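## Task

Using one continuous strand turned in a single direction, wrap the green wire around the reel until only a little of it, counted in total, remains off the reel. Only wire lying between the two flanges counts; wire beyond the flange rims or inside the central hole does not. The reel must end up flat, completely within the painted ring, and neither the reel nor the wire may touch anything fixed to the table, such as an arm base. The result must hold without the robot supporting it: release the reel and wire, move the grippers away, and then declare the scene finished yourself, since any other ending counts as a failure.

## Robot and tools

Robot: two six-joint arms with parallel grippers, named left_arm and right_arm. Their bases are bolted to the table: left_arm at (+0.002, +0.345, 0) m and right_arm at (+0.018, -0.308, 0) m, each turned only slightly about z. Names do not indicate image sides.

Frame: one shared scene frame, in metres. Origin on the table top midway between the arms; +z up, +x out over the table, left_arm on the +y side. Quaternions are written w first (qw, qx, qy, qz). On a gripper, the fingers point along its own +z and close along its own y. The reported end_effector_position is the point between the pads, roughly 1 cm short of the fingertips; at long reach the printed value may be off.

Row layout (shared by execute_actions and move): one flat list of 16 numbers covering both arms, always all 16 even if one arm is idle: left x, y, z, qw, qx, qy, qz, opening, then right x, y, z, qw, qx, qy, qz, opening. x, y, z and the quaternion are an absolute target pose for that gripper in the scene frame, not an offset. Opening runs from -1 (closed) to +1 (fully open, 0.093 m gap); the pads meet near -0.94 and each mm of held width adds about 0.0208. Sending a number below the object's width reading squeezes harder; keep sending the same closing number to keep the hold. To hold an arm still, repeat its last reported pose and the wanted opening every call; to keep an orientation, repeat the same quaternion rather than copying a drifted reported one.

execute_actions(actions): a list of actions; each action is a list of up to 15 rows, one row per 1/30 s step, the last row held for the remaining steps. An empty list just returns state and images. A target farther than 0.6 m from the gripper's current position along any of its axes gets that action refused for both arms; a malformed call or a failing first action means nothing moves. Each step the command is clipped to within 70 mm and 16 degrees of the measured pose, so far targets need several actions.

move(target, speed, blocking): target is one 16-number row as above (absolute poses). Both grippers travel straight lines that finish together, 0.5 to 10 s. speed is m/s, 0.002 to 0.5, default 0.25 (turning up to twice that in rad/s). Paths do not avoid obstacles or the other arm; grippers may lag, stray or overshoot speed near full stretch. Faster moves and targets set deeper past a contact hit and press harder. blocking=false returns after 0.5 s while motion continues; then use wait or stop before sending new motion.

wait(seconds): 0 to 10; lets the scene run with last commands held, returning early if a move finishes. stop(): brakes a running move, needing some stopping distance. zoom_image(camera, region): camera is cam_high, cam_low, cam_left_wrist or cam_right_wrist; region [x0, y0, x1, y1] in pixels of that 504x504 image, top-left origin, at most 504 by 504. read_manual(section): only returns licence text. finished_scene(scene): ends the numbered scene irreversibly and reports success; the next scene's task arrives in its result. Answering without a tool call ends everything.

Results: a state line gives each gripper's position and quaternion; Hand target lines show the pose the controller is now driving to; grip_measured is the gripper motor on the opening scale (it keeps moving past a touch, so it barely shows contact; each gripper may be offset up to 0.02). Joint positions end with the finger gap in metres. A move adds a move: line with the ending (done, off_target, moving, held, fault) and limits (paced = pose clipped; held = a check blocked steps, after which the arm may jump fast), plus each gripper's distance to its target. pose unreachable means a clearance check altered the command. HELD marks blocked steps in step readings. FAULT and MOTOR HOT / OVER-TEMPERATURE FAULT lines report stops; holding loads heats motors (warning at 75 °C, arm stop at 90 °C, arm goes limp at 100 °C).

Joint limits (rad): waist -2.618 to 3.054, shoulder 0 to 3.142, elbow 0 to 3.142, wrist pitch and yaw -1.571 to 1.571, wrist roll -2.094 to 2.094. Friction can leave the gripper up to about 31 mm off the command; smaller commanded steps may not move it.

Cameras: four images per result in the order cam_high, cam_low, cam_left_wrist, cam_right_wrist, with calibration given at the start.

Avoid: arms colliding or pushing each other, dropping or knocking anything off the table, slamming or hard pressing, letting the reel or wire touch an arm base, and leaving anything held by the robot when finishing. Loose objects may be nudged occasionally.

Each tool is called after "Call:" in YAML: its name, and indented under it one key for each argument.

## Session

Call:
execute_actions:
  actions: []

Scene clock: 0.00 s.
left_arm: end_effector_position=(+0.0974, +0.0677, +0.3153) grip_measured=+0.993 end_effector_quat_wxyz=(+0.235, +0.820, +0.449, -0.266) | right_arm: end_effector_position=(+0.2310, -0.4929, +0.1444) grip_measured=+0.993 end_effector_quat_wxyz=(-0.073, +0.938, +0.335, +0.042)
Joint positions: left_arm=[-0.94   1.389  1.713 -1.45   0.594  1.09   0.093] | right_arm=[-0.971  1.694  1.487 -1.463 -0.137  1.651  0.093]
Joint velocities: left_arm=[-0.017  0.002  0.032  0.007 -0.022 -0.007 -0.001] | right_arm=[-0.007 -0.002  0.017  0.037 -0.007  0.037 -0.001]
Motor temperatures (°C, as the motors report them): left_arm=[18 23 24 18 16 19] | right_arm=[20 26 22 23 18 20]
Hand target (left_arm): +0.097, +0.068, +0.315; +0.235, +0.820, +0.449, -0.266
Hand target (right_arm): +0.231, -0.493, +0.144; -0.073, +0.938, +0.335, +0.042
camera_calibration (this result's frames):
cam_left_wrist: T_world_to_cam=[[-0.847844, 0.515179, -0.125505, 0.0878415], [0.529308, 0.808225, -0.25808, 0.00957298], [-0.0315215, -0.285242, -0.957937, 0.406406], [0, 0, 0, 1]] pos_world=[0.0822193, 0.062933, 0.402806]
cam_right_wrist: T_world_to_cam=[[-0.627077, 0.771339, 0.108675, 0.509924], [0.701547, 0.498605, 0.509142, 0.0497794], [0.338535, 0.395512, -0.853794, 0.320171], [0, 0, 0, 1]] pos_world=[0.17645, -0.544776, 0.192599]

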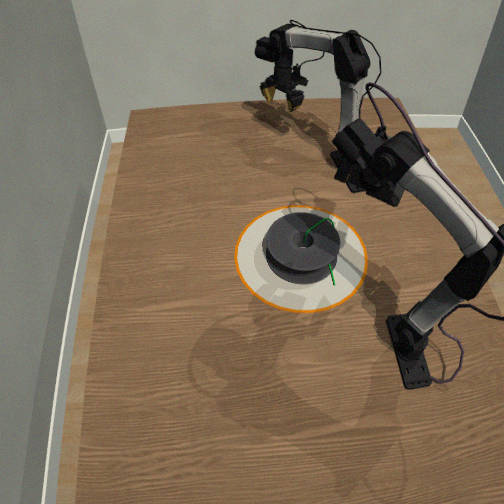

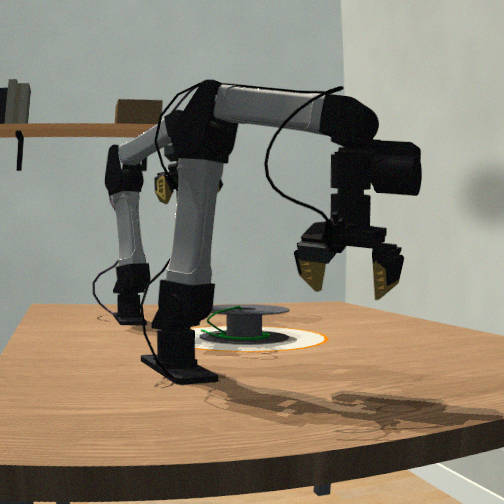

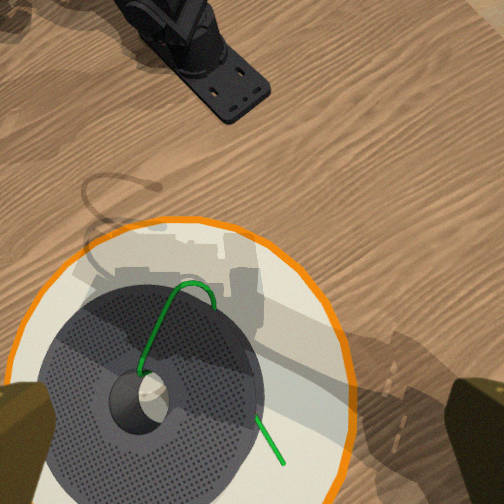

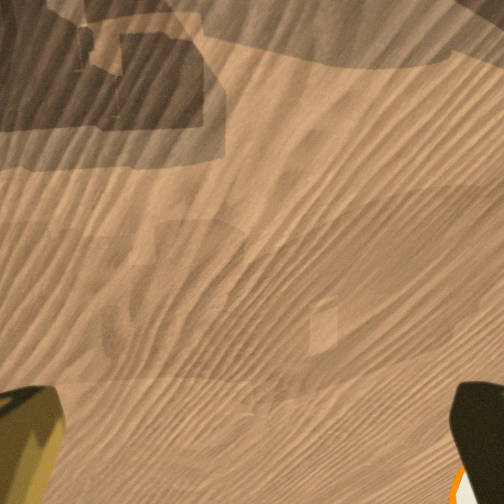

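Call:
zoom_image:
  camera: "cam_left_wrist"
  region: [0, 230, 380, 504]

Call:
zoom_image:
  camera: "cam_high"
  region: [230, 190, 380, 320]

Call:
zoom_image:
  camera: "cam_low"
  region: [180, 290, 340, 360]

Region (0, 230, 380, 504) of cam_left_wrist's 504x504 image, scaled by 1.326, with more detail than that image has; it fills the top 363 rows of this view, and the rest is white.

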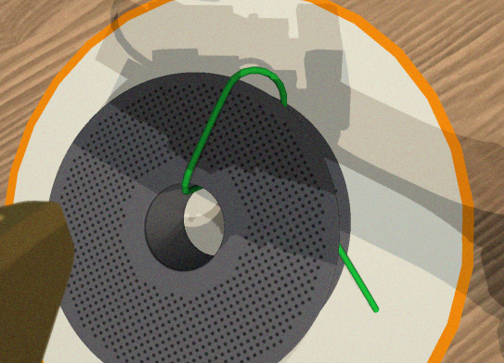

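Region (230, 190, 380, 320) of cam_high's 504x504 image, scaled by 3.360, with more detail than that image has; it fills the top 437 rows of this view, and the rest is white.

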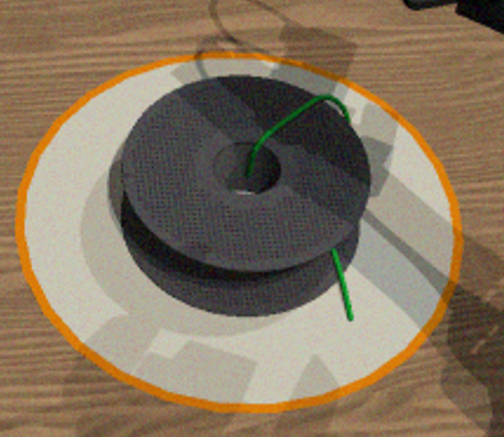

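Region (180, 290, 340, 360) of cam_low's 504x504 image, scaled by 3.150, with more detail than that image has; it fills the top 220 rows of this view, and the rest is white.

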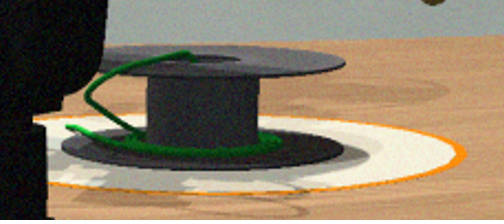

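Call:
move:
  target: [0.222,0.012,0.155,0,-0.2588,0.9659,0,1,0.14,-0.2,0.16,0,-0.2588,0.9659,0,1]
  speed: 0.35

Scene clock: 15.53 s.
left_arm: end_effector_position=(+0.2206, +0.0091, +0.1573) grip_measured=+0.994 end_effector_quat_wxyz=(+0.009, -0.255, +0.967, -0.006) | right_arm: end_effector_position=(+0.1349, -0.2073, +0.1618) grip_measured=+0.993 end_effector_quat_wxyz=(-0.015, -0.251, +0.968, -0.015)
Joint positions: left_arm=[-1.026  2.088  2.074 -1.541 -0.013 -1.514  0.093] | right_arm=[ 0.554  1.166  1.117 -1.561  0.014  0.221  0.093]
Joint velocities: left_arm=[ 0.022 -0.002 -0.007 -0.007 -0.007 -0.095 -0.   ] | right_arm=[-0.012 -0.007 -0.017 -0.037 -0.007  0.007 -0.   ]
Motor temperatures (°C, as the motors report them): left_arm=[18 24 25 20 16 19] | right_arm=[20 28 23 23 18 20]
Hand target (left_arm): +0.221, +0.010, +0.156; +0.000, -0.261, +0.965, -0.001
Hand target (right_arm): +0.138, -0.206, +0.162; -0.013, -0.259, +0.965, -0.023
Off the commanded pose (left_arm): 0.004 m, 1 deg.
Off the commanded pose (right_arm): 0.009 m, 3 deg.
move: off_target (right_arm)
camera_calibration (this result's frames):
cam_left_wrist: T_world_to_cam=[[0.483246, -0.873858, 0.0533483, -0.106468], [-0.805505, -0.41992, 0.418125, 0.150171], [-0.342979, -0.245029, -0.906822, 0.302595], [0, 0, 0, 1]] pos_world=[0.276197, 0.0441666, 0.217289]
cam_right_wrist: T_world_to_cam=[[0.477509, -0.878355, 0.0218309, -0.249448], [-0.797225, -0.422691, 0.431003, -0.0101708], [-0.369346, -0.223212, -0.902086, 0.229661], [0, 0, 0, 1]] pos_world=[0.19583, -0.17214, 0.217003]

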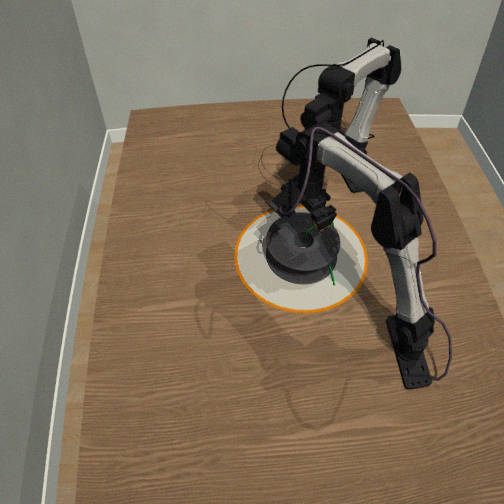

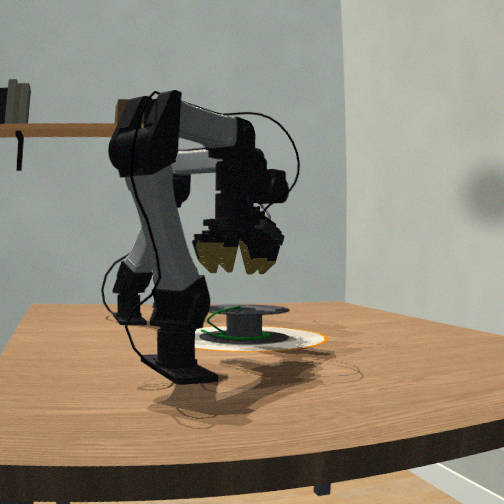

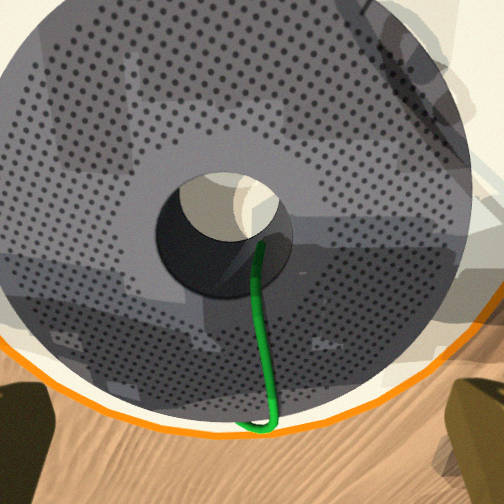

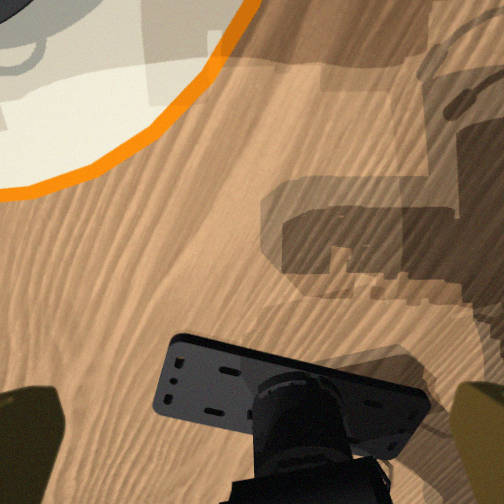

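Call:
move:
  target: [0.19,0.21,0.17,0,0.1736,0.9848,0,1,0.14,-0.2,0.16,0,-0.2588,0.9659,0,1]
  speed: 0.35

Call:
move:
  target: [0.19,0.21,0.17,0,0.1736,0.9848,0,1,0.215,-0.005,0.14,0,-0.2588,0.9659,0,1]
  speed: 0.3

Scene clock: 28.90 s.
left_arm: end_effector_position=(+0.1963, +0.2065, +0.1672) grip_measured=+0.994 end_effector_quat_wxyz=(+0.001, +0.174, +0.985, +0.005) | right_arm: end_effector_position=(+0.1404, -0.2023, +0.1616) grip_measured=+0.993 end_effector_quat_wxyz=(-0.001, -0.257, +0.966, -0.008)
Joint positions: left_arm=[-0.653  1.452  1.347 -1.468 -0.011 -0.276  0.093] | right_arm=[ 0.554  1.166  1.117 -1.531  0.014  0.208  0.093]
Joint velocities: left_arm=[-0.017  0.002  0.032 -0.095  0.066 -0.007 -0.001] | right_arm=[-0.002 -0.017  0.002 -0.007  0.007 -0.007 -0.   ]
Motor temperatures (°C, as the motors report them): left_arm=[18 27 27 19 16 19] | right_arm=[20 27 23 22 18 20]
Hand target (left_arm): +0.193, +0.209, +0.168; +0.001, +0.174, +0.985, -0.001
Hand target (right_arm): +0.140, -0.200, +0.160; +0.000, -0.259, +0.966, -0.000
Off the commanded pose (left_arm): 0.008 m, 1 deg.
Off the commanded pose (right_arm): 0.003 m, 1 deg.
move: done
camera_calibration (this result's frames):
cam_left_wrist: T_world_to_cam=[[-0.351371, -0.935862, 0.0264915, 0.258417], [-0.840819, 0.327879, 0.43072, 0.0597124], [-0.41178, 0.129068, -0.902097, 0.28704], [0, 0, 0, 1]] pos_world=[0.259205, 0.185216, 0.226373]
cam_right_wrist: T_world_to_cam=[[0.48845, -0.872473, 0.0144089, -0.246842], [-0.800888, -0.441696, 0.40433, -0.00264467], [-0.346402, -0.209035, -0.9145, 0.234278], [0, 0, 0, 1]] pos_world=[0.199606, -0.167559, 0.218873]

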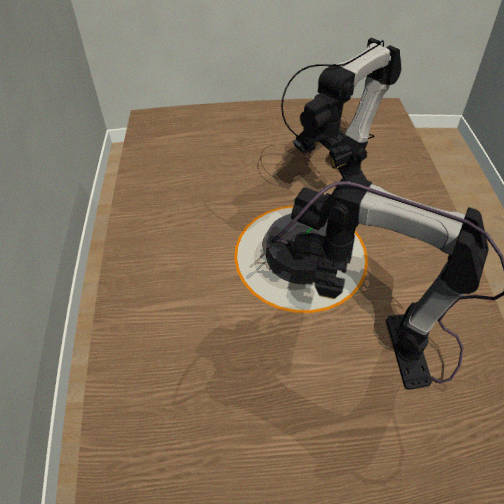

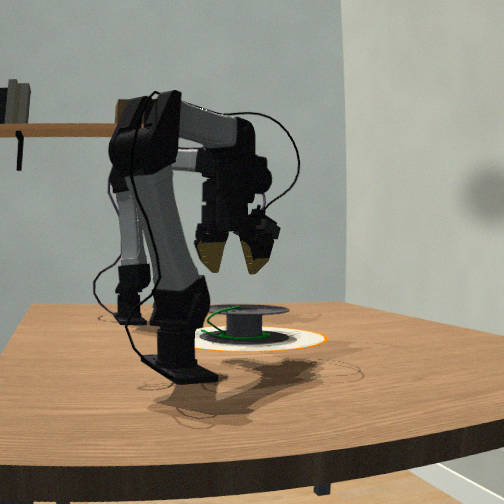

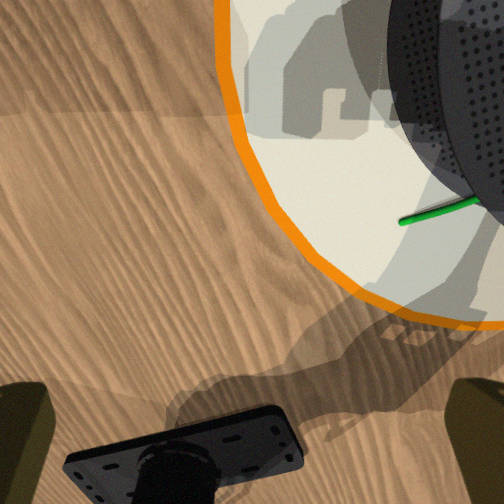

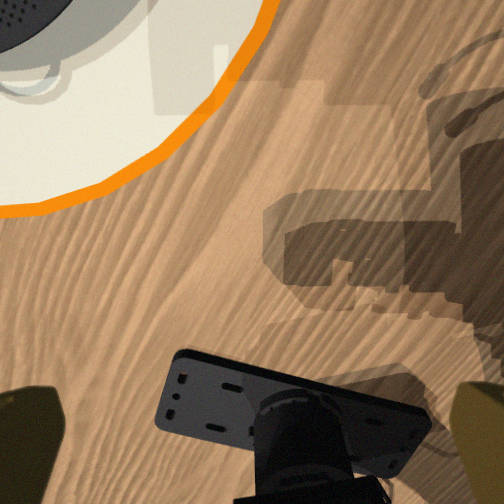

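Scene clock: 30.13 s.
left_arm: end_effector_position=(+0.1963, +0.2065, +0.1672) grip_measured=+0.994 end_effector_quat_wxyz=(+0.001, +0.174, +0.985, +0.005) | right_arm: end_effector_position=(+0.2172, -0.0089, +0.1355) grip_measured=+0.993 end_effector_quat_wxyz=(+0.006, -0.259, +0.966, -0.004)
Joint positions: left_arm=[-0.653  1.452  1.347 -1.468 -0.011 -0.276  0.093] | right_arm=[ 0.817  1.903  1.722 -1.385  0.014  0.467  0.093]
Joint velocities: left_arm=[-0.007 -0.002  0.002 -0.037 -0.037 -0.037  0.   ] | right_arm=[-0.007 -0.007  0.007 -0.007 -0.037 -0.007  0.001]
Motor temperatures (°C, as the motors report them): left_arm=[18 27 27 19 16 19] | right_arm=[20 27 24 22 18 20]
Hand target (left_arm): +0.190, +0.210, +0.170; -0.000, +0.174, +0.985, +0.000
Hand target (right_arm): +0.215, -0.006, +0.137; +0.002, -0.259, +0.966, -0.004
Off the commanded pose (left_arm): 0.008 m, 1 deg.
Off the commanded pose (right_arm): 0.006 m, 1 deg.
move: done
camera_calibration (this result's frames):
cam_left_wrist: T_world_to_cam=[[-0.351371, -0.935862, 0.0264915, 0.258417], [-0.840819, 0.327879, 0.43072, 0.0597124], [-0.41178, 0.129068, -0.902097, 0.28704], [0, 0, 0, 1]] pos_world=[0.259205, 0.185216, 0.226373]
cam_right_wrist: T_world_to_cam=[[0.490982, -0.871124, 0.00886597, -0.115036], [-0.804354, -0.449394, 0.388664, 0.157623], [-0.33459, -0.197958, -0.921337, 0.27596], [0, 0, 0, 1]] pos_world=[0.275599, 0.0252526, 0.19401]

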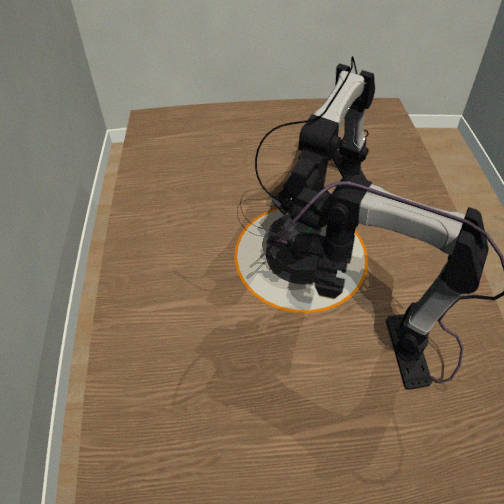

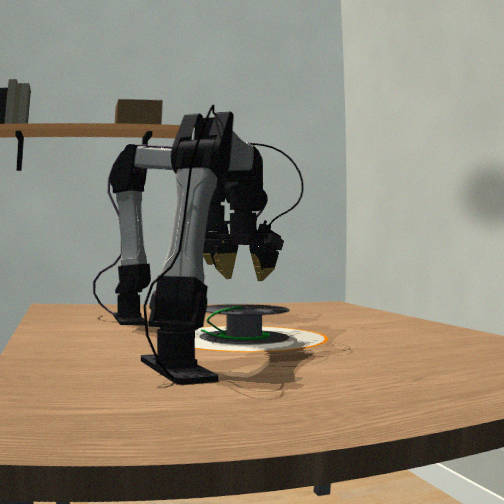

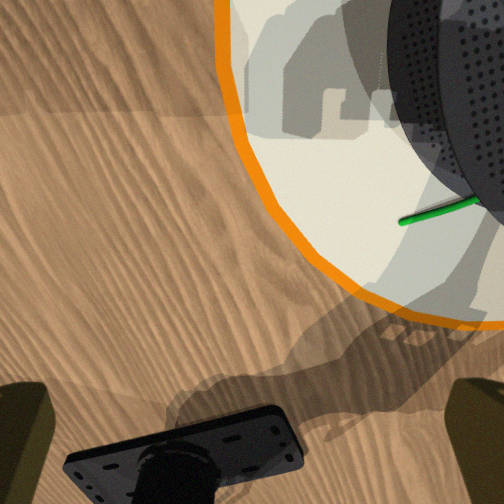

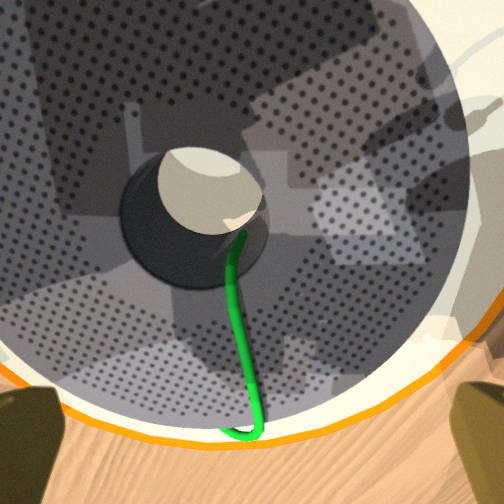

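Call:
move:
  target: [0.19,0.21,0.17,0,0.1736,0.9848,0,1,0.2155,-0.0005,0.095,0,-0.2588,0.9659,0,-0.35]
  speed: 0.12

Scene clock: 33.37 s.
left_arm: end_effector_position=(+0.1963, +0.2065, +0.1672) grip_measured=+0.994 end_effector_quat_wxyz=(+0.001, +0.174, +0.985, +0.005) | right_arm: end_effector_position=(+0.2208, -0.0032, +0.1066) grip_measured=-0.347 end_effector_quat_wxyz=(+0.013, -0.257, +0.966, +0.002)
Joint positions: left_arm=[-0.653  1.452  1.347 -1.468 -0.011 -0.276  0.093] | right_arm=[ 0.817  1.913  1.62  -1.255  0.013  0.472  0.029]
Joint velocities: left_arm=[-0.022 -0.002 -0.002  0.037  0.022  0.037 -0.   ] | right_arm=[-0.007 -0.007  0.002 -0.051  0.007 -0.007 -0.001]
Motor temperatures (°C, as the motors report them): left_arm=[18 27 27 19 16 19] | right_arm=[20 28 24 22 18 20]
Hand target (left_arm): +0.190, +0.210, +0.170; -0.000, +0.174, +0.985, +0.000
Hand target (right_arm): +0.215, -0.002, +0.095; -0.000, -0.259, +0.966, -0.001
Off the commanded pose (left_arm): 0.008 m, 1 deg.
Off the commanded pose (right_arm): 0.013 m, 2 deg.
move: off_target (right_arm)
camera_calibration (this result's frames):
cam_left_wrist: T_world_to_cam=[[-0.351371, -0.935862, 0.0264915, 0.258417], [-0.840819, 0.327879, 0.43072, 0.0597124], [-0.41178, 0.129068, -0.902097, 0.28704], [0, 0, 0, 1]] pos_world=[0.259205, 0.185216, 0.226373]
cam_right_wrist: T_world_to_cam=[[0.486952, -0.873429, 0.000345674, -0.109846], [-0.809956, -0.451416, 0.374427, 0.177084], [-0.32688, -0.182608, -0.927256, 0.250595], [0, 0, 0, 1]] pos_world=[0.278834, 0.0297567, 0.166099]

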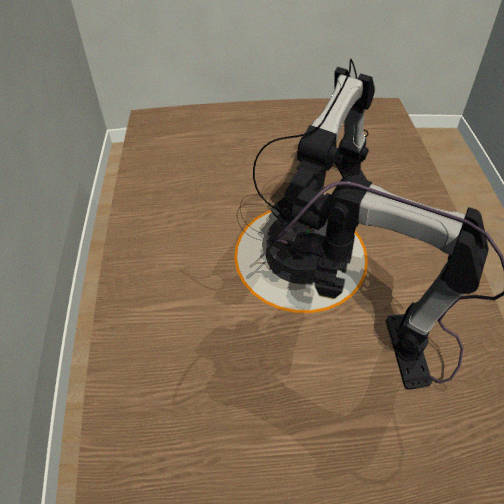

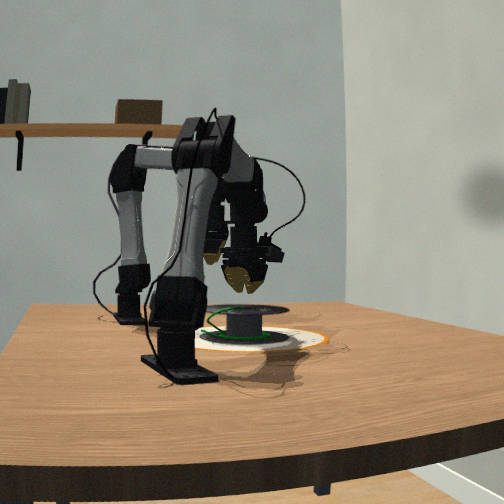

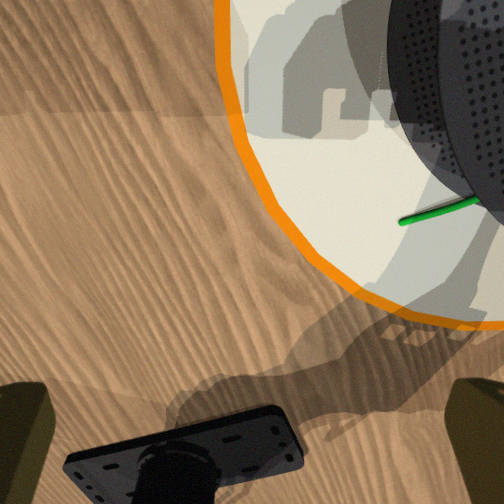

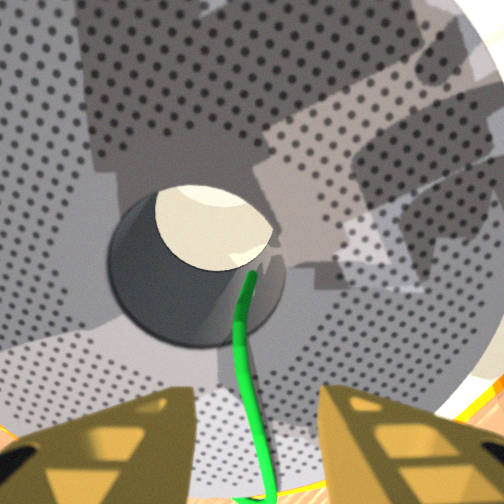

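Call:
move:
  target: [0.19,0.21,0.17,0,0.1736,0.9848,0,1,0.2145,0.002,0.070,0,-0.2588,0.9659,0,-0.35]
  speed: 0.08

Scene clock: 35.00 s.
left_arm: end_effector_position=(+0.1963, +0.2065, +0.1672) grip_measured=+0.994 end_effector_quat_wxyz=(+0.001, +0.174, +0.985, +0.005) | right_arm: end_effector_position=(+0.2199, +0.0001, +0.0810) grip_measured=-0.347 end_effector_quat_wxyz=(+0.012, -0.257, +0.966, +0.002)
Joint positions: left_arm=[-0.653  1.452  1.347 -1.468 -0.011 -0.276  0.093] | right_arm=[ 0.824  1.934  1.546 -1.163  0.013  0.478  0.029]
Joint velocities: left_arm=[-0.022 -0.002 -0.002 -0.11  -0.037 -0.022 -0.002] | right_arm=[-0.002  0.002 -0.017 -0.007 -0.007 -0.007 -0.   ]
Motor temperatures (°C, as the motors report them): left_arm=[18 27 27 19 16 19] | right_arm=[20 28 24 22 18 20]
Hand target (left_arm): +0.190, +0.210, +0.170; -0.000, +0.174, +0.985, +0.000
Hand target (right_arm): +0.214, +0.001, +0.070; -0.000, -0.259, +0.966, -0.000
Off the commanded pose (left_arm): 0.008 m, 1 deg.
Off the commanded pose (right_arm): 0.012 m, 1 deg.
move: off_target (right_arm)
camera_calibration (this result's frames):
cam_left_wrist: T_world_to_cam=[[-0.351371, -0.935862, 0.0264915, 0.258417], [-0.840819, 0.327879, 0.43072, 0.0597124], [-0.41178, 0.129068, -0.902097, 0.28704], [0, 0, 0, 1]] pos_world=[0.259205, 0.185216, 0.226373]
cam_right_wrist: T_world_to_cam=[[0.487635, -0.873048, 0.000585699, -0.106596], [-0.808869, -0.451536, 0.376624, 0.186972], [-0.328546, -0.184129, -0.926366, 0.227482], [0, 0, 0, 1]] pos_world=[0.277954, 0.0332472, 0.140376]

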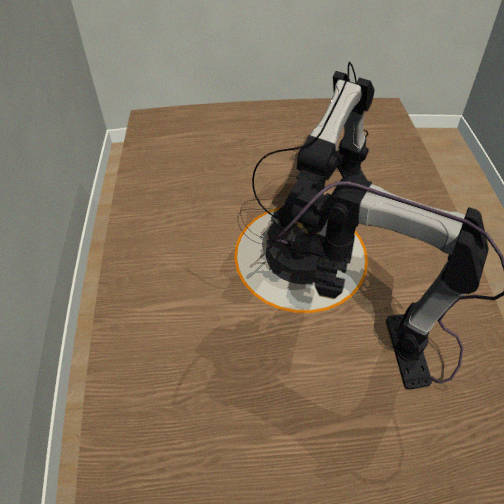

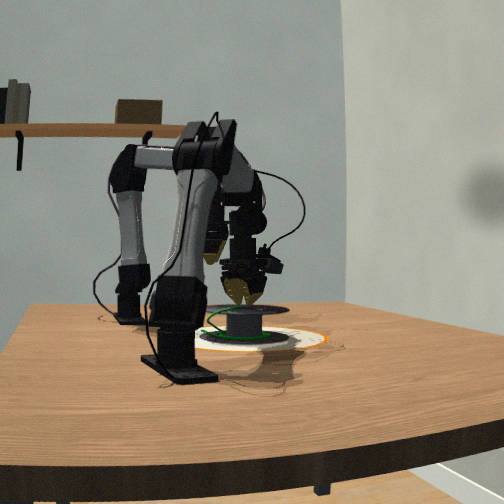

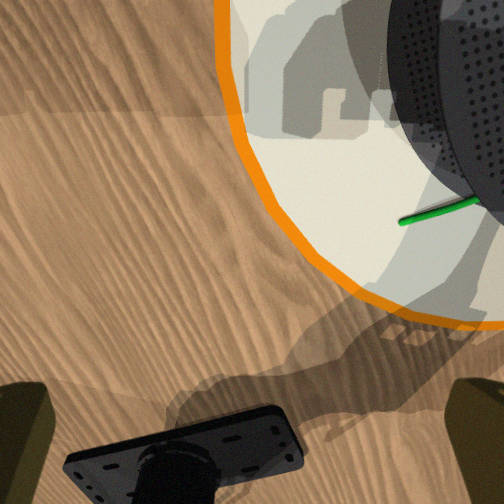

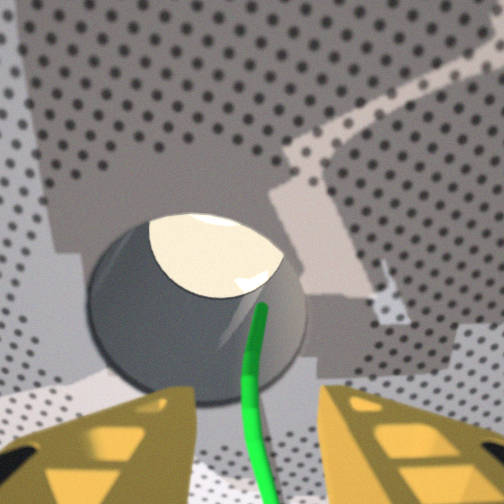

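Call:
move:
  target: [0.19,0.21,0.17,0,0.1736,0.9848,0,1,0.2145,0.002,0.056,0,-0.2588,0.9659,0,-0.35]
  speed: 0.05

Scene clock: 36.40 s.
left_arm: end_effector_position=(+0.1963, +0.2065, +0.1672) grip_measured=+0.994 end_effector_quat_wxyz=(+0.001, +0.174, +0.985, +0.005) | right_arm: end_effector_position=(+0.2199, +0.0002, +0.0701) grip_measured=-0.347 end_effector_quat_wxyz=(+0.013, -0.257, +0.966, +0.003)
Joint positions: left_arm=[-0.653  1.452  1.347 -1.468 -0.011 -0.276  0.093] | right_arm=[ 0.824  1.939  1.509 -1.119  0.013  0.478  0.029]
Joint velocities: left_arm=[ 0.007  0.002 -0.017  0.051 -0.022  0.007  0.001] | right_arm=[ 0.002  0.007  0.002 -0.022 -0.095  0.007 -0.   ]
Motor temperatures (°C, as the motors report them): left_arm=[18 27 27 19 16 19] | right_arm=[20 28 24 22 18 20]
Hand target (left_arm): +0.190, +0.210, +0.170; -0.000, +0.174, +0.985, +0.000
Hand target (right_arm): +0.214, +0.001, +0.057; +0.000, -0.259, +0.966, -0.000
Off the commanded pose (left_arm): 0.008 m, 1 deg.
Off the commanded pose (right_arm): 0.015 m, 2 deg.
move: off_target (right_arm)
camera_calibration (this result's frames):
cam_left_wrist: T_world_to_cam=[[-0.351371, -0.935862, 0.0264915, 0.258417], [-0.840819, 0.327879, 0.43072, 0.0597124], [-0.41178, 0.129068, -0.902097, 0.28704], [0, 0, 0, 1]] pos_world=[0.259205, 0.185216, 0.226373]
cam_right_wrist: T_world_to_cam=[[0.486969, -0.873419, -0.000686323, -0.106306], [-0.809755, -0.451767, 0.374438, 0.191503], [-0.327351, -0.181784, -0.927252, 0.217227], [0, 0, 0, 1]] pos_world=[0.277948, 0.0331532, 0.129645]

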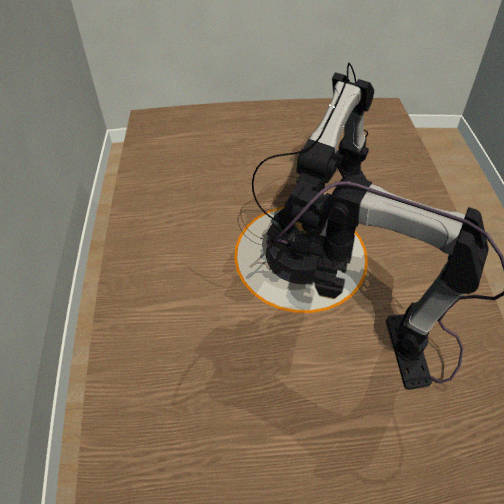

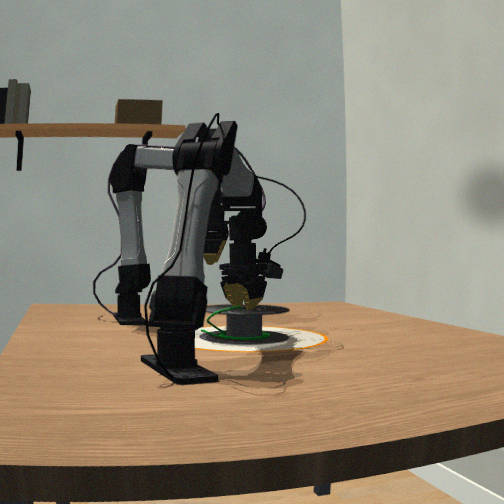

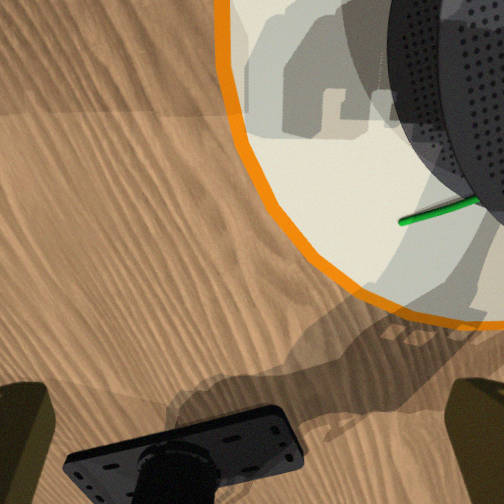

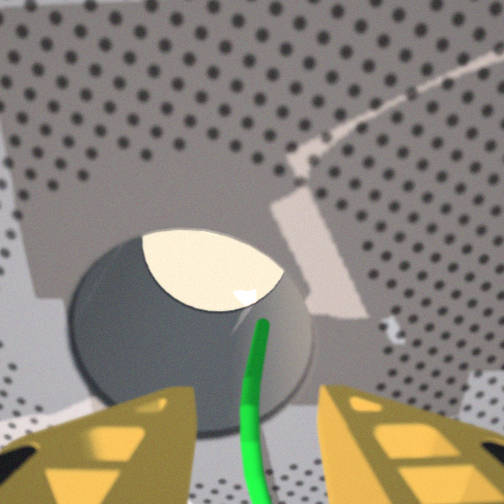

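Call:
execute_actions:
  actions:
    - [[0.19,0.21,0.17,0,0.1736,0.9848,0,1,0.2145,0.002,0.052,0,-0.2588,0.9659,0,-0.35]]
    - [[0.19,0.21,0.17,0,0.1736,0.9848,0,1,0.2145,0.002,0.052,0,-0.2588,0.9659,0,-1]]
    - [[0.19,0.21,0.17,0,0.1736,0.9848,0,1,0.2145,0.002,0.052,0,-0.2588,0.9659,0,-1]]

Scene clock: 39.40 s.
left_arm: end_effector_position=(+0.1963, +0.2065, +0.1672) grip_measured=+0.994 end_effector_quat_wxyz=(+0.001, +0.174, +0.985, +0.005) | right_arm: end_effector_position=(+0.2207, +0.0036, +0.0677) grip_measured=-0.994 end_effector_quat_wxyz=(+0.017, -0.257, +0.966, +0.008)
Joint positions: left_arm=[-0.653  1.452  1.347 -1.468 -0.011 -0.276  0.093] | right_arm=[ 0.826  1.941  1.503 -1.097  0.01   0.479  0.   ]
Joint velocities: left_arm=[-0.007 -0.012  0.017 -0.037  0.037  0.022 -0.   ] | right_arm=[-0.022  0.002  0.017 -0.022  0.037 -0.051  0.   ]
Motor temperatures (°C, as the motors report them): left_arm=[18 27 27 19 16 19] | right_arm=[20 28 24 22 18 20]
Hand target (left_arm): +0.190, +0.210, +0.170; -0.000, +0.174, +0.985, +0.000
Hand target (right_arm): +0.214, +0.001, +0.053; -0.000, -0.259, +0.966, -0.000
Off the commanded pose (left_arm): 0.008 m, 1 deg.
Off the commanded pose (right_arm): 0.017 m, 2 deg.
Step readings (end_effector_position; steps 1 to 15: 1st action; 16 to 30: 2nd action; 31 to 45: 3rd action):
0: left_arm (+0.1963, +0.2065, +0.1672) | right_arm (+0.2199, +0.0002, +0.0701)
1: left_arm (+0.1963, +0.2065, +0.1672) | right_arm (+0.2199, +0.0002, +0.0701)
2: left_arm (+0.1963, +0.2065, +0.1672) | right_arm (+0.2199, +0.0002, +0.0701)
4: left_arm (+0.1963, +0.2065, +0.1672) | right_arm (+0.2199, +0.0002, +0.0701)
8: left_arm (+0.1963, +0.2065, +0.1672) | right_arm (+0.2199, +0.0002, +0.0701)
15: left_arm (+0.1963, +0.2065, +0.1672) | right_arm (+0.2199, +0.0002, +0.0701)
16: left_arm (+0.1963, +0.2065, +0.1672) | right_arm (+0.2200, +0.0002, +0.0701)
17: left_arm (+0.1963, +0.2065, +0.1672) | right_arm (+0.2202, +0.0003, +0.0701)
19: left_arm (+0.1963, +0.2065, +0.1672) | right_arm (+0.2209, +0.0036, +0.0700)
23: left_arm (+0.1963, +0.2065, +0.1672) | right_arm (+0.2206, +0.0035, +0.0677)
30: left_arm (+0.1963, +0.2065, +0.1672) | right_arm (+0.2207, +0.0036, +0.0677)
31: left_arm (+0.1963, +0.2065, +0.1672) | right_arm (+0.2207, +0.0036, +0.0677)
32: left_arm (+0.1963, +0.2065, +0.1672) | right_arm (+0.2207, +0.0036, +0.0677)
34: left_arm (+0.1963, +0.2065, +0.1672) | right_arm (+0.2207, +0.0036, +0.0677)
38: left_arm (+0.1963, +0.2065, +0.1672) | right_arm (+0.2207, +0.0036, +0.0677)
45: end_effector_position above
camera_calibration (this result's frames):
cam_left_wrist: T_world_to_cam=[[-0.351371, -0.935862, 0.0264915, 0.258417], [-0.840819, 0.327879, 0.43072, 0.0597124], [-0.41178, 0.129068, -0.902097, 0.28704], [0, 0, 0, 1]] pos_world=[0.259205, 0.185216, 0.226373]
cam_right_wrist: T_world_to_cam=[[0.488382, -0.872587, -0.00864449, -0.103459], [-0.810835, -0.457437, 0.3651, 0.195443], [-0.322536, -0.171299, -0.930928, 0.214978], [0, 0, 0, 1]] pos_world=[0.278338, 0.0359514, 0.127878]

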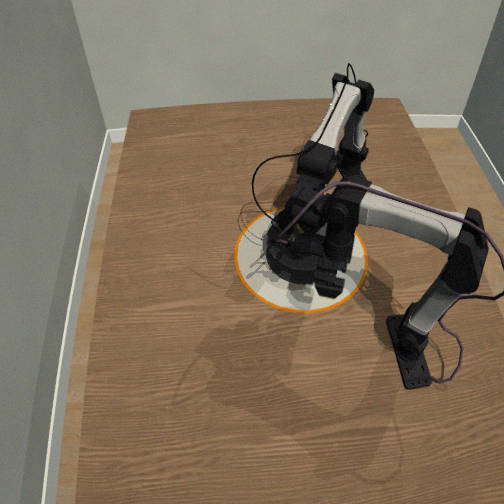

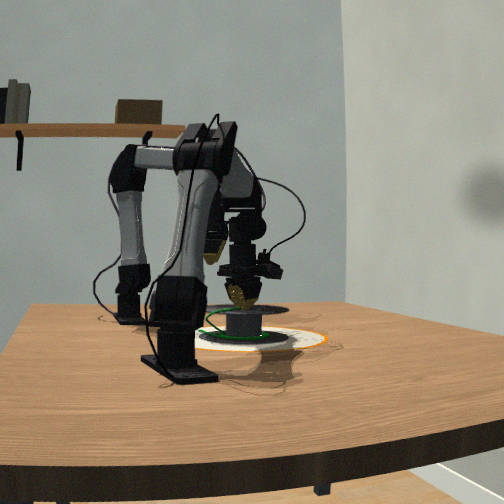

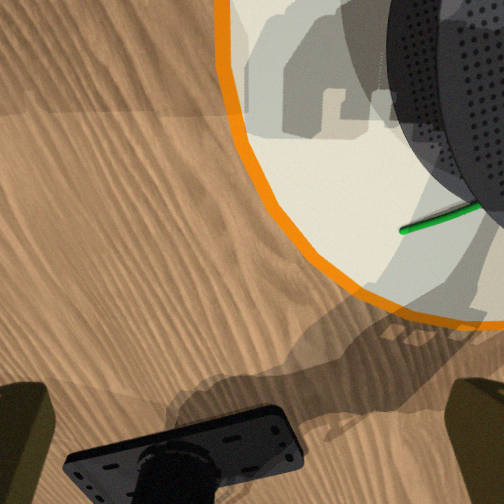

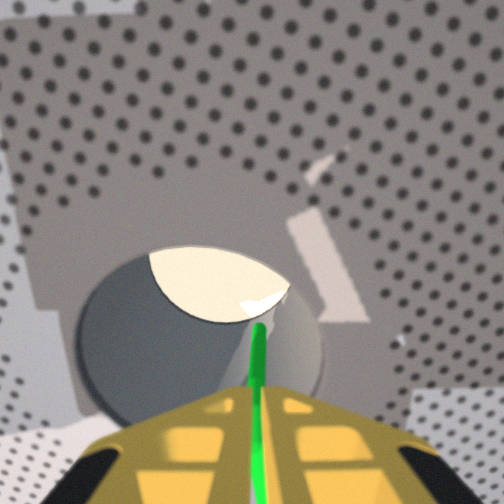

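Call:
move:
  target: [0.19,0.21,0.17,0,0.1736,0.9848,0,1,0.215,0.002,0.095,0,-0.2588,0.9659,0,-1]
  speed: 0.06

Call:
zoom_image:
  camera: "cam_low"
  region: [170, 260, 330, 360]

Scene clock: 40.80 s.
left_arm: end_effector_position=(+0.1963, +0.2065, +0.1672) grip_measured=+0.994 end_effector_quat_wxyz=(+0.001, +0.174, +0.985, +0.005) | right_arm: end_effector_position=(+0.2181, -0.0004, +0.0912) grip_measured=-0.994 end_effector_quat_wxyz=(+0.004, -0.257, +0.966, -0.003)
Joint positions: left_arm=[-0.653  1.452  1.347 -1.468 -0.011 -0.276  0.093] | right_arm=[ 0.826  1.941  1.598 -1.226  0.01   0.479  0.   ]
Joint velocities: left_arm=[-0.017 -0.007  0.012 -0.007 -0.007 -0.007 -0.001] | right_arm=[-0.007  0.002 -0.007 -0.066  0.022 -0.037  0.   ]
Motor temperatures (°C, as the motors report them): left_arm=[18 27 27 19 16 19] | right_arm=[20 29 24 22 18 20]
Hand target (left_arm): +0.190, +0.210, +0.170; -0.000, +0.174, +0.985, +0.000
Hand target (right_arm): +0.215, +0.003, +0.095; +0.000, -0.259, +0.966, +0.000
Off the commanded pose (left_arm): 0.008 m, 1 deg.
Off the commanded pose (right_arm): 0.005 m, 1 deg.
move: done
camera_calibration (this result's frames):
cam_left_wrist: T_world_to_cam=[[-0.351371, -0.935862, 0.0264915, 0.258417], [-0.840819, 0.327879, 0.43072, 0.0597124], [-0.41178, 0.129068, -0.902097, 0.28704], [0, 0, 0, 1]] pos_world=[0.259205, 0.185216, 0.226373]
cam_right_wrist: T_world_to_cam=[[0.488371, -0.872604, 0.00749802, -0.106948], [-0.803798, -0.446485, 0.393141, 0.178873], [-0.339708, -0.198025, -0.919448, 0.238063], [0, 0, 0, 1]] pos_world=[0.276881, 0.0336832, 0.149366]

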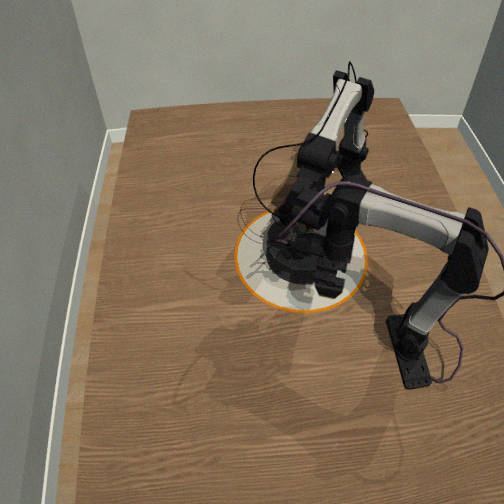

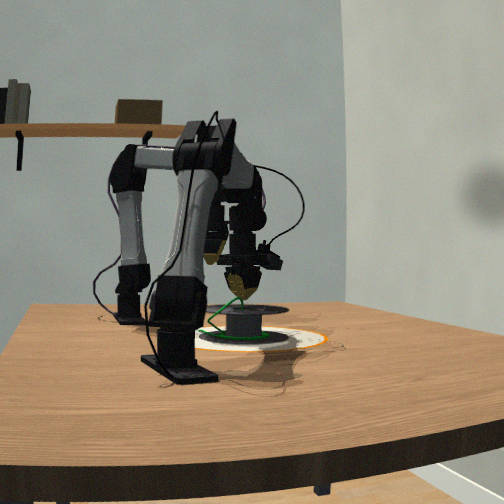

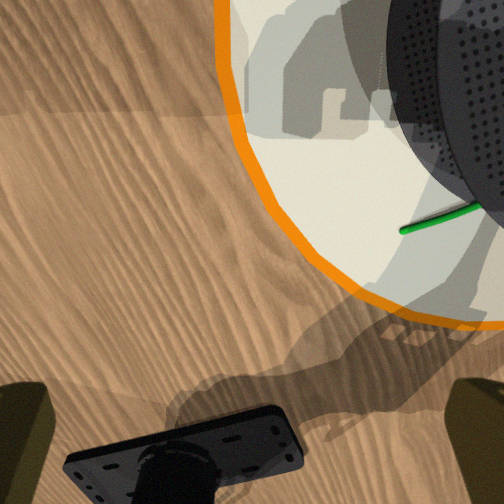

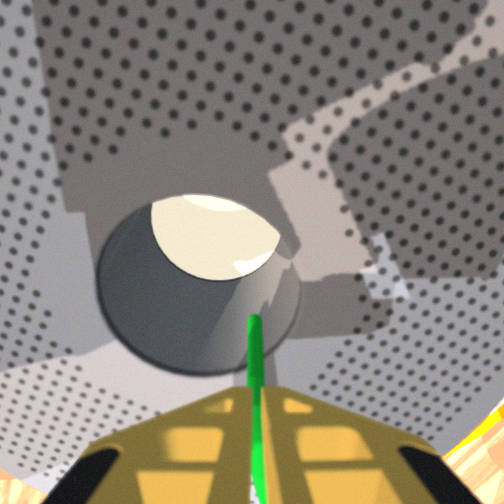

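Region (170, 260, 330, 360) of cam_low's 504x504 image, scaled by 3.150, with more detail than that image has; it fills the top 315 rows of this view, and the rest is white.

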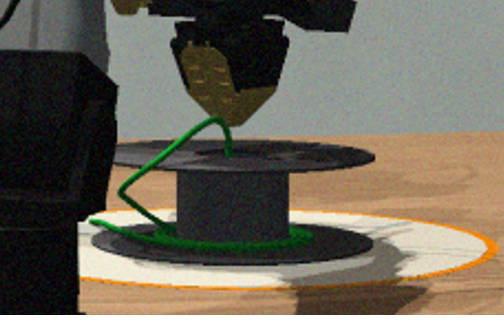

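Call:
move:
  target: [0.19,0.21,0.17,0,0.1736,0.9848,0,1,0.195,-0.015,0.125,0,-0.2588,0.9659,0,-1]
  speed: 0.08

Call:
move:
  target: [0.19,0.21,0.17,0,0.1736,0.9848,0,1,0.135,-0.075,0.115,0,0,1,0,-1]
  speed: 0.12

Call:
zoom_image:
  camera: "cam_low"
  region: [150, 240, 330, 360]

Scene clock: 43.73 s.
left_arm: end_effector_position=(+0.1963, +0.2065, +0.1672) grip_measured=+0.994 end_effector_quat_wxyz=(+0.001, +0.174, +0.985, +0.005) | right_arm: end_effector_position=(+0.2016, -0.0138, +0.1204) grip_measured=-0.994 end_effector_quat_wxyz=(+0.004, -0.257, +0.966, -0.003)
Joint positions: left_arm=[-0.653  1.452  1.347 -1.468 -0.011 -0.276  0.093] | right_arm=[ 0.845  1.855  1.598 -1.313  0.01   0.499  0.   ]
Joint velocities: left_arm=[-0.012  0.002 -0.017 -0.051  0.007  0.037 -0.   ] | right_arm=[ 0.017  0.002  0.002 -0.037  0.022 -0.022  0.   ]
Motor temperatures (°C, as the motors report them): left_arm=[18 27 27 19 16 19] | right_arm=[20 29 24 22 18 20]
Hand target (left_arm): +0.190, +0.210, +0.170; -0.000, +0.174, +0.985, +0.000
Hand target (right_arm): +0.196, -0.015, +0.125; +0.000, -0.259, +0.966, -0.001
Off the commanded pose (left_arm): 0.008 m, 1 deg.
Off the commanded pose (right_arm): 0.008 m, 1 deg.
move: done
camera_calibration (this result's frames):
cam_left_wrist: T_world_to_cam=[[-0.351371, -0.935862, 0.0264915, 0.258417], [-0.840819, 0.327879, 0.43072, 0.0597124], [-0.41178, 0.129068, -0.902097, 0.28704], [0, 0, 0, 1]] pos_world=[0.259205, 0.185216, 0.226373]
cam_right_wrist: T_world_to_cam=[[0.488037, -0.872793, 0.00719667, -0.110765], [-0.804082, -0.446378, 0.392681, 0.148233], [-0.339517, -0.197429, -0.919647, 0.256568], [0, 0, 0, 1]] pos_world=[0.260358, 0.0201471, 0.178541]

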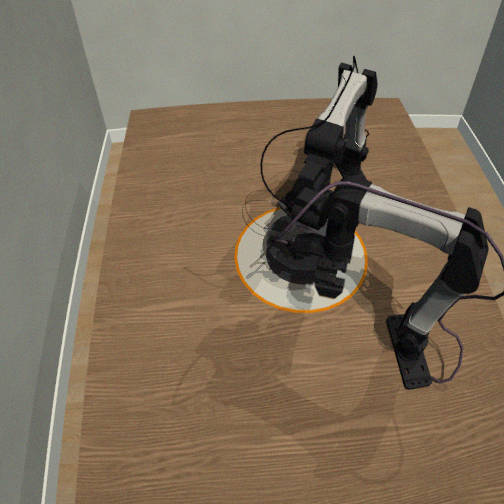

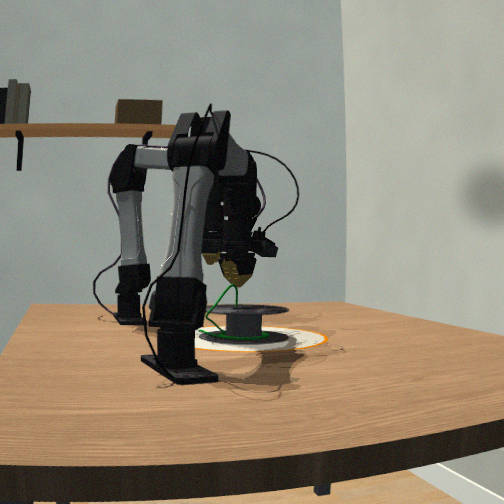

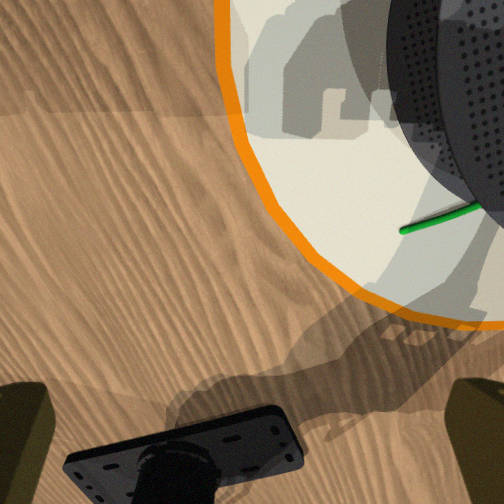

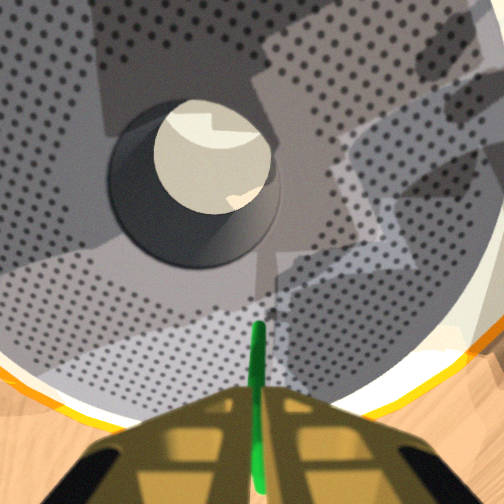

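Scene clock: 46.37 s.
left_arm: end_effector_position=(+0.1963, +0.2065, +0.1672) grip_measured=+0.994 end_effector_quat_wxyz=(+0.001, +0.174, +0.985, +0.005) | right_arm: end_effector_position=(+0.1405, -0.0744, +0.1181) grip_measured=-0.994 end_effector_quat_wxyz=(+0.003, +0.001, +1.000, -0.005)
Joint positions: left_arm=[-0.653  1.452  1.347 -1.468 -0.011 -0.276  0.093] | right_arm=[ 0.922  1.546  1.239 -1.27   0.01   1.099  0.   ]
Joint velocities: left_arm=[-0.017  0.002 -0.022  0.007  0.037 -0.022 -0.001] | right_arm=[-0.017 -0.012 -0.017  0.022  0.022 -0.007  0.   ]
Motor temperatures (°C, as the motors report them): left_arm=[18 27 27 19 16 19] | right_arm=[20 30 24 22 18 20]
Hand target (left_arm): +0.190, +0.210, +0.170; -0.000, +0.174, +0.985, +0.000
Hand target (right_arm): +0.135, -0.076, +0.116; +0.001, -0.000, +1.000, -0.001
Off the commanded pose (left_arm): 0.008 m, 1 deg.
Off the commanded pose (right_arm): 0.006 m, 1 deg.
move: done
camera_calibration (this result's frames):
cam_left_wrist: T_world_to_cam=[[-0.351371, -0.935862, 0.0264915, 0.258417], [-0.840819, 0.327879, 0.43072, 0.0597124], [-0.41178, 0.129068, -0.902097, 0.28704], [0, 0, 0, 1]] pos_world=[0.259205, 0.185216, 0.226373]
cam_right_wrist: T_world_to_cam=[[-0.0131132, -0.999871, 0.00931453, -0.0730603], [-0.919567, 0.0157176, 0.392618, 0.123568], [-0.392714, -0.00341684, -0.919654, 0.243656], [0, 0, 0, 1]] pos_world=[0.208358, -0.0741605, 0.176244]

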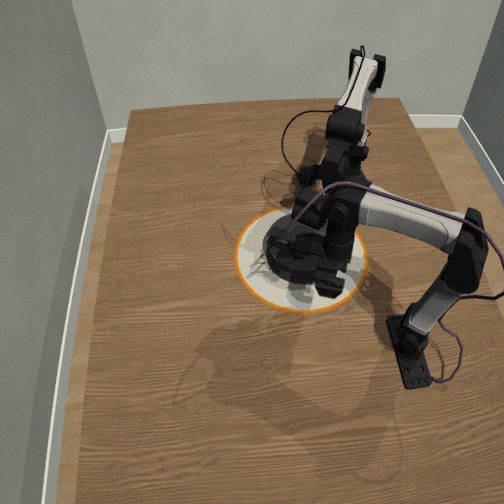

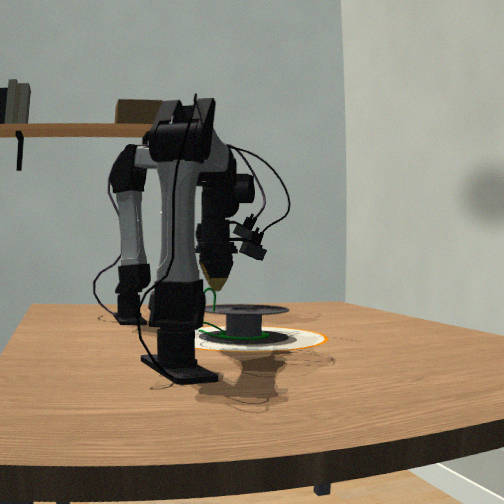

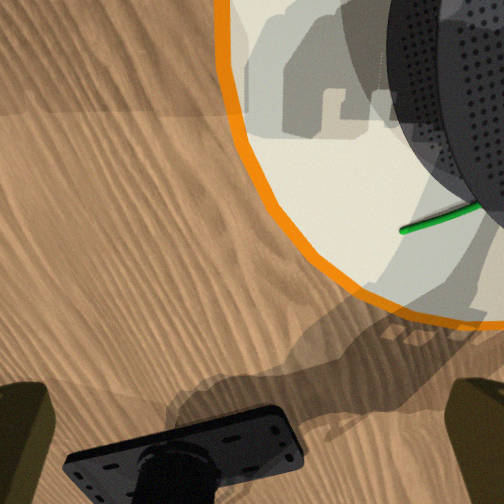

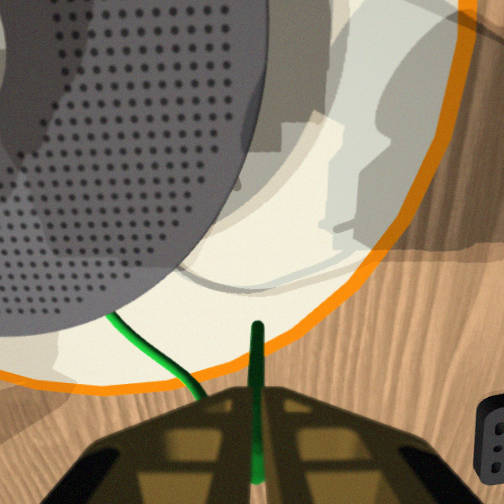

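Region (150, 240, 330, 360) of cam_low's 504x504 image, scaled by 2.800, with more detail than that image has.

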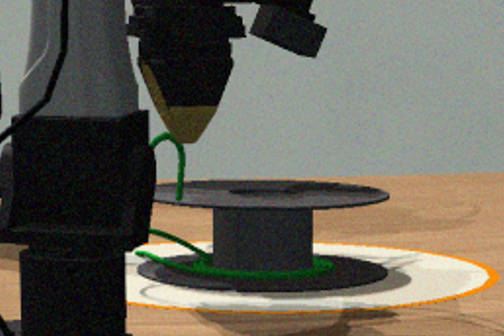

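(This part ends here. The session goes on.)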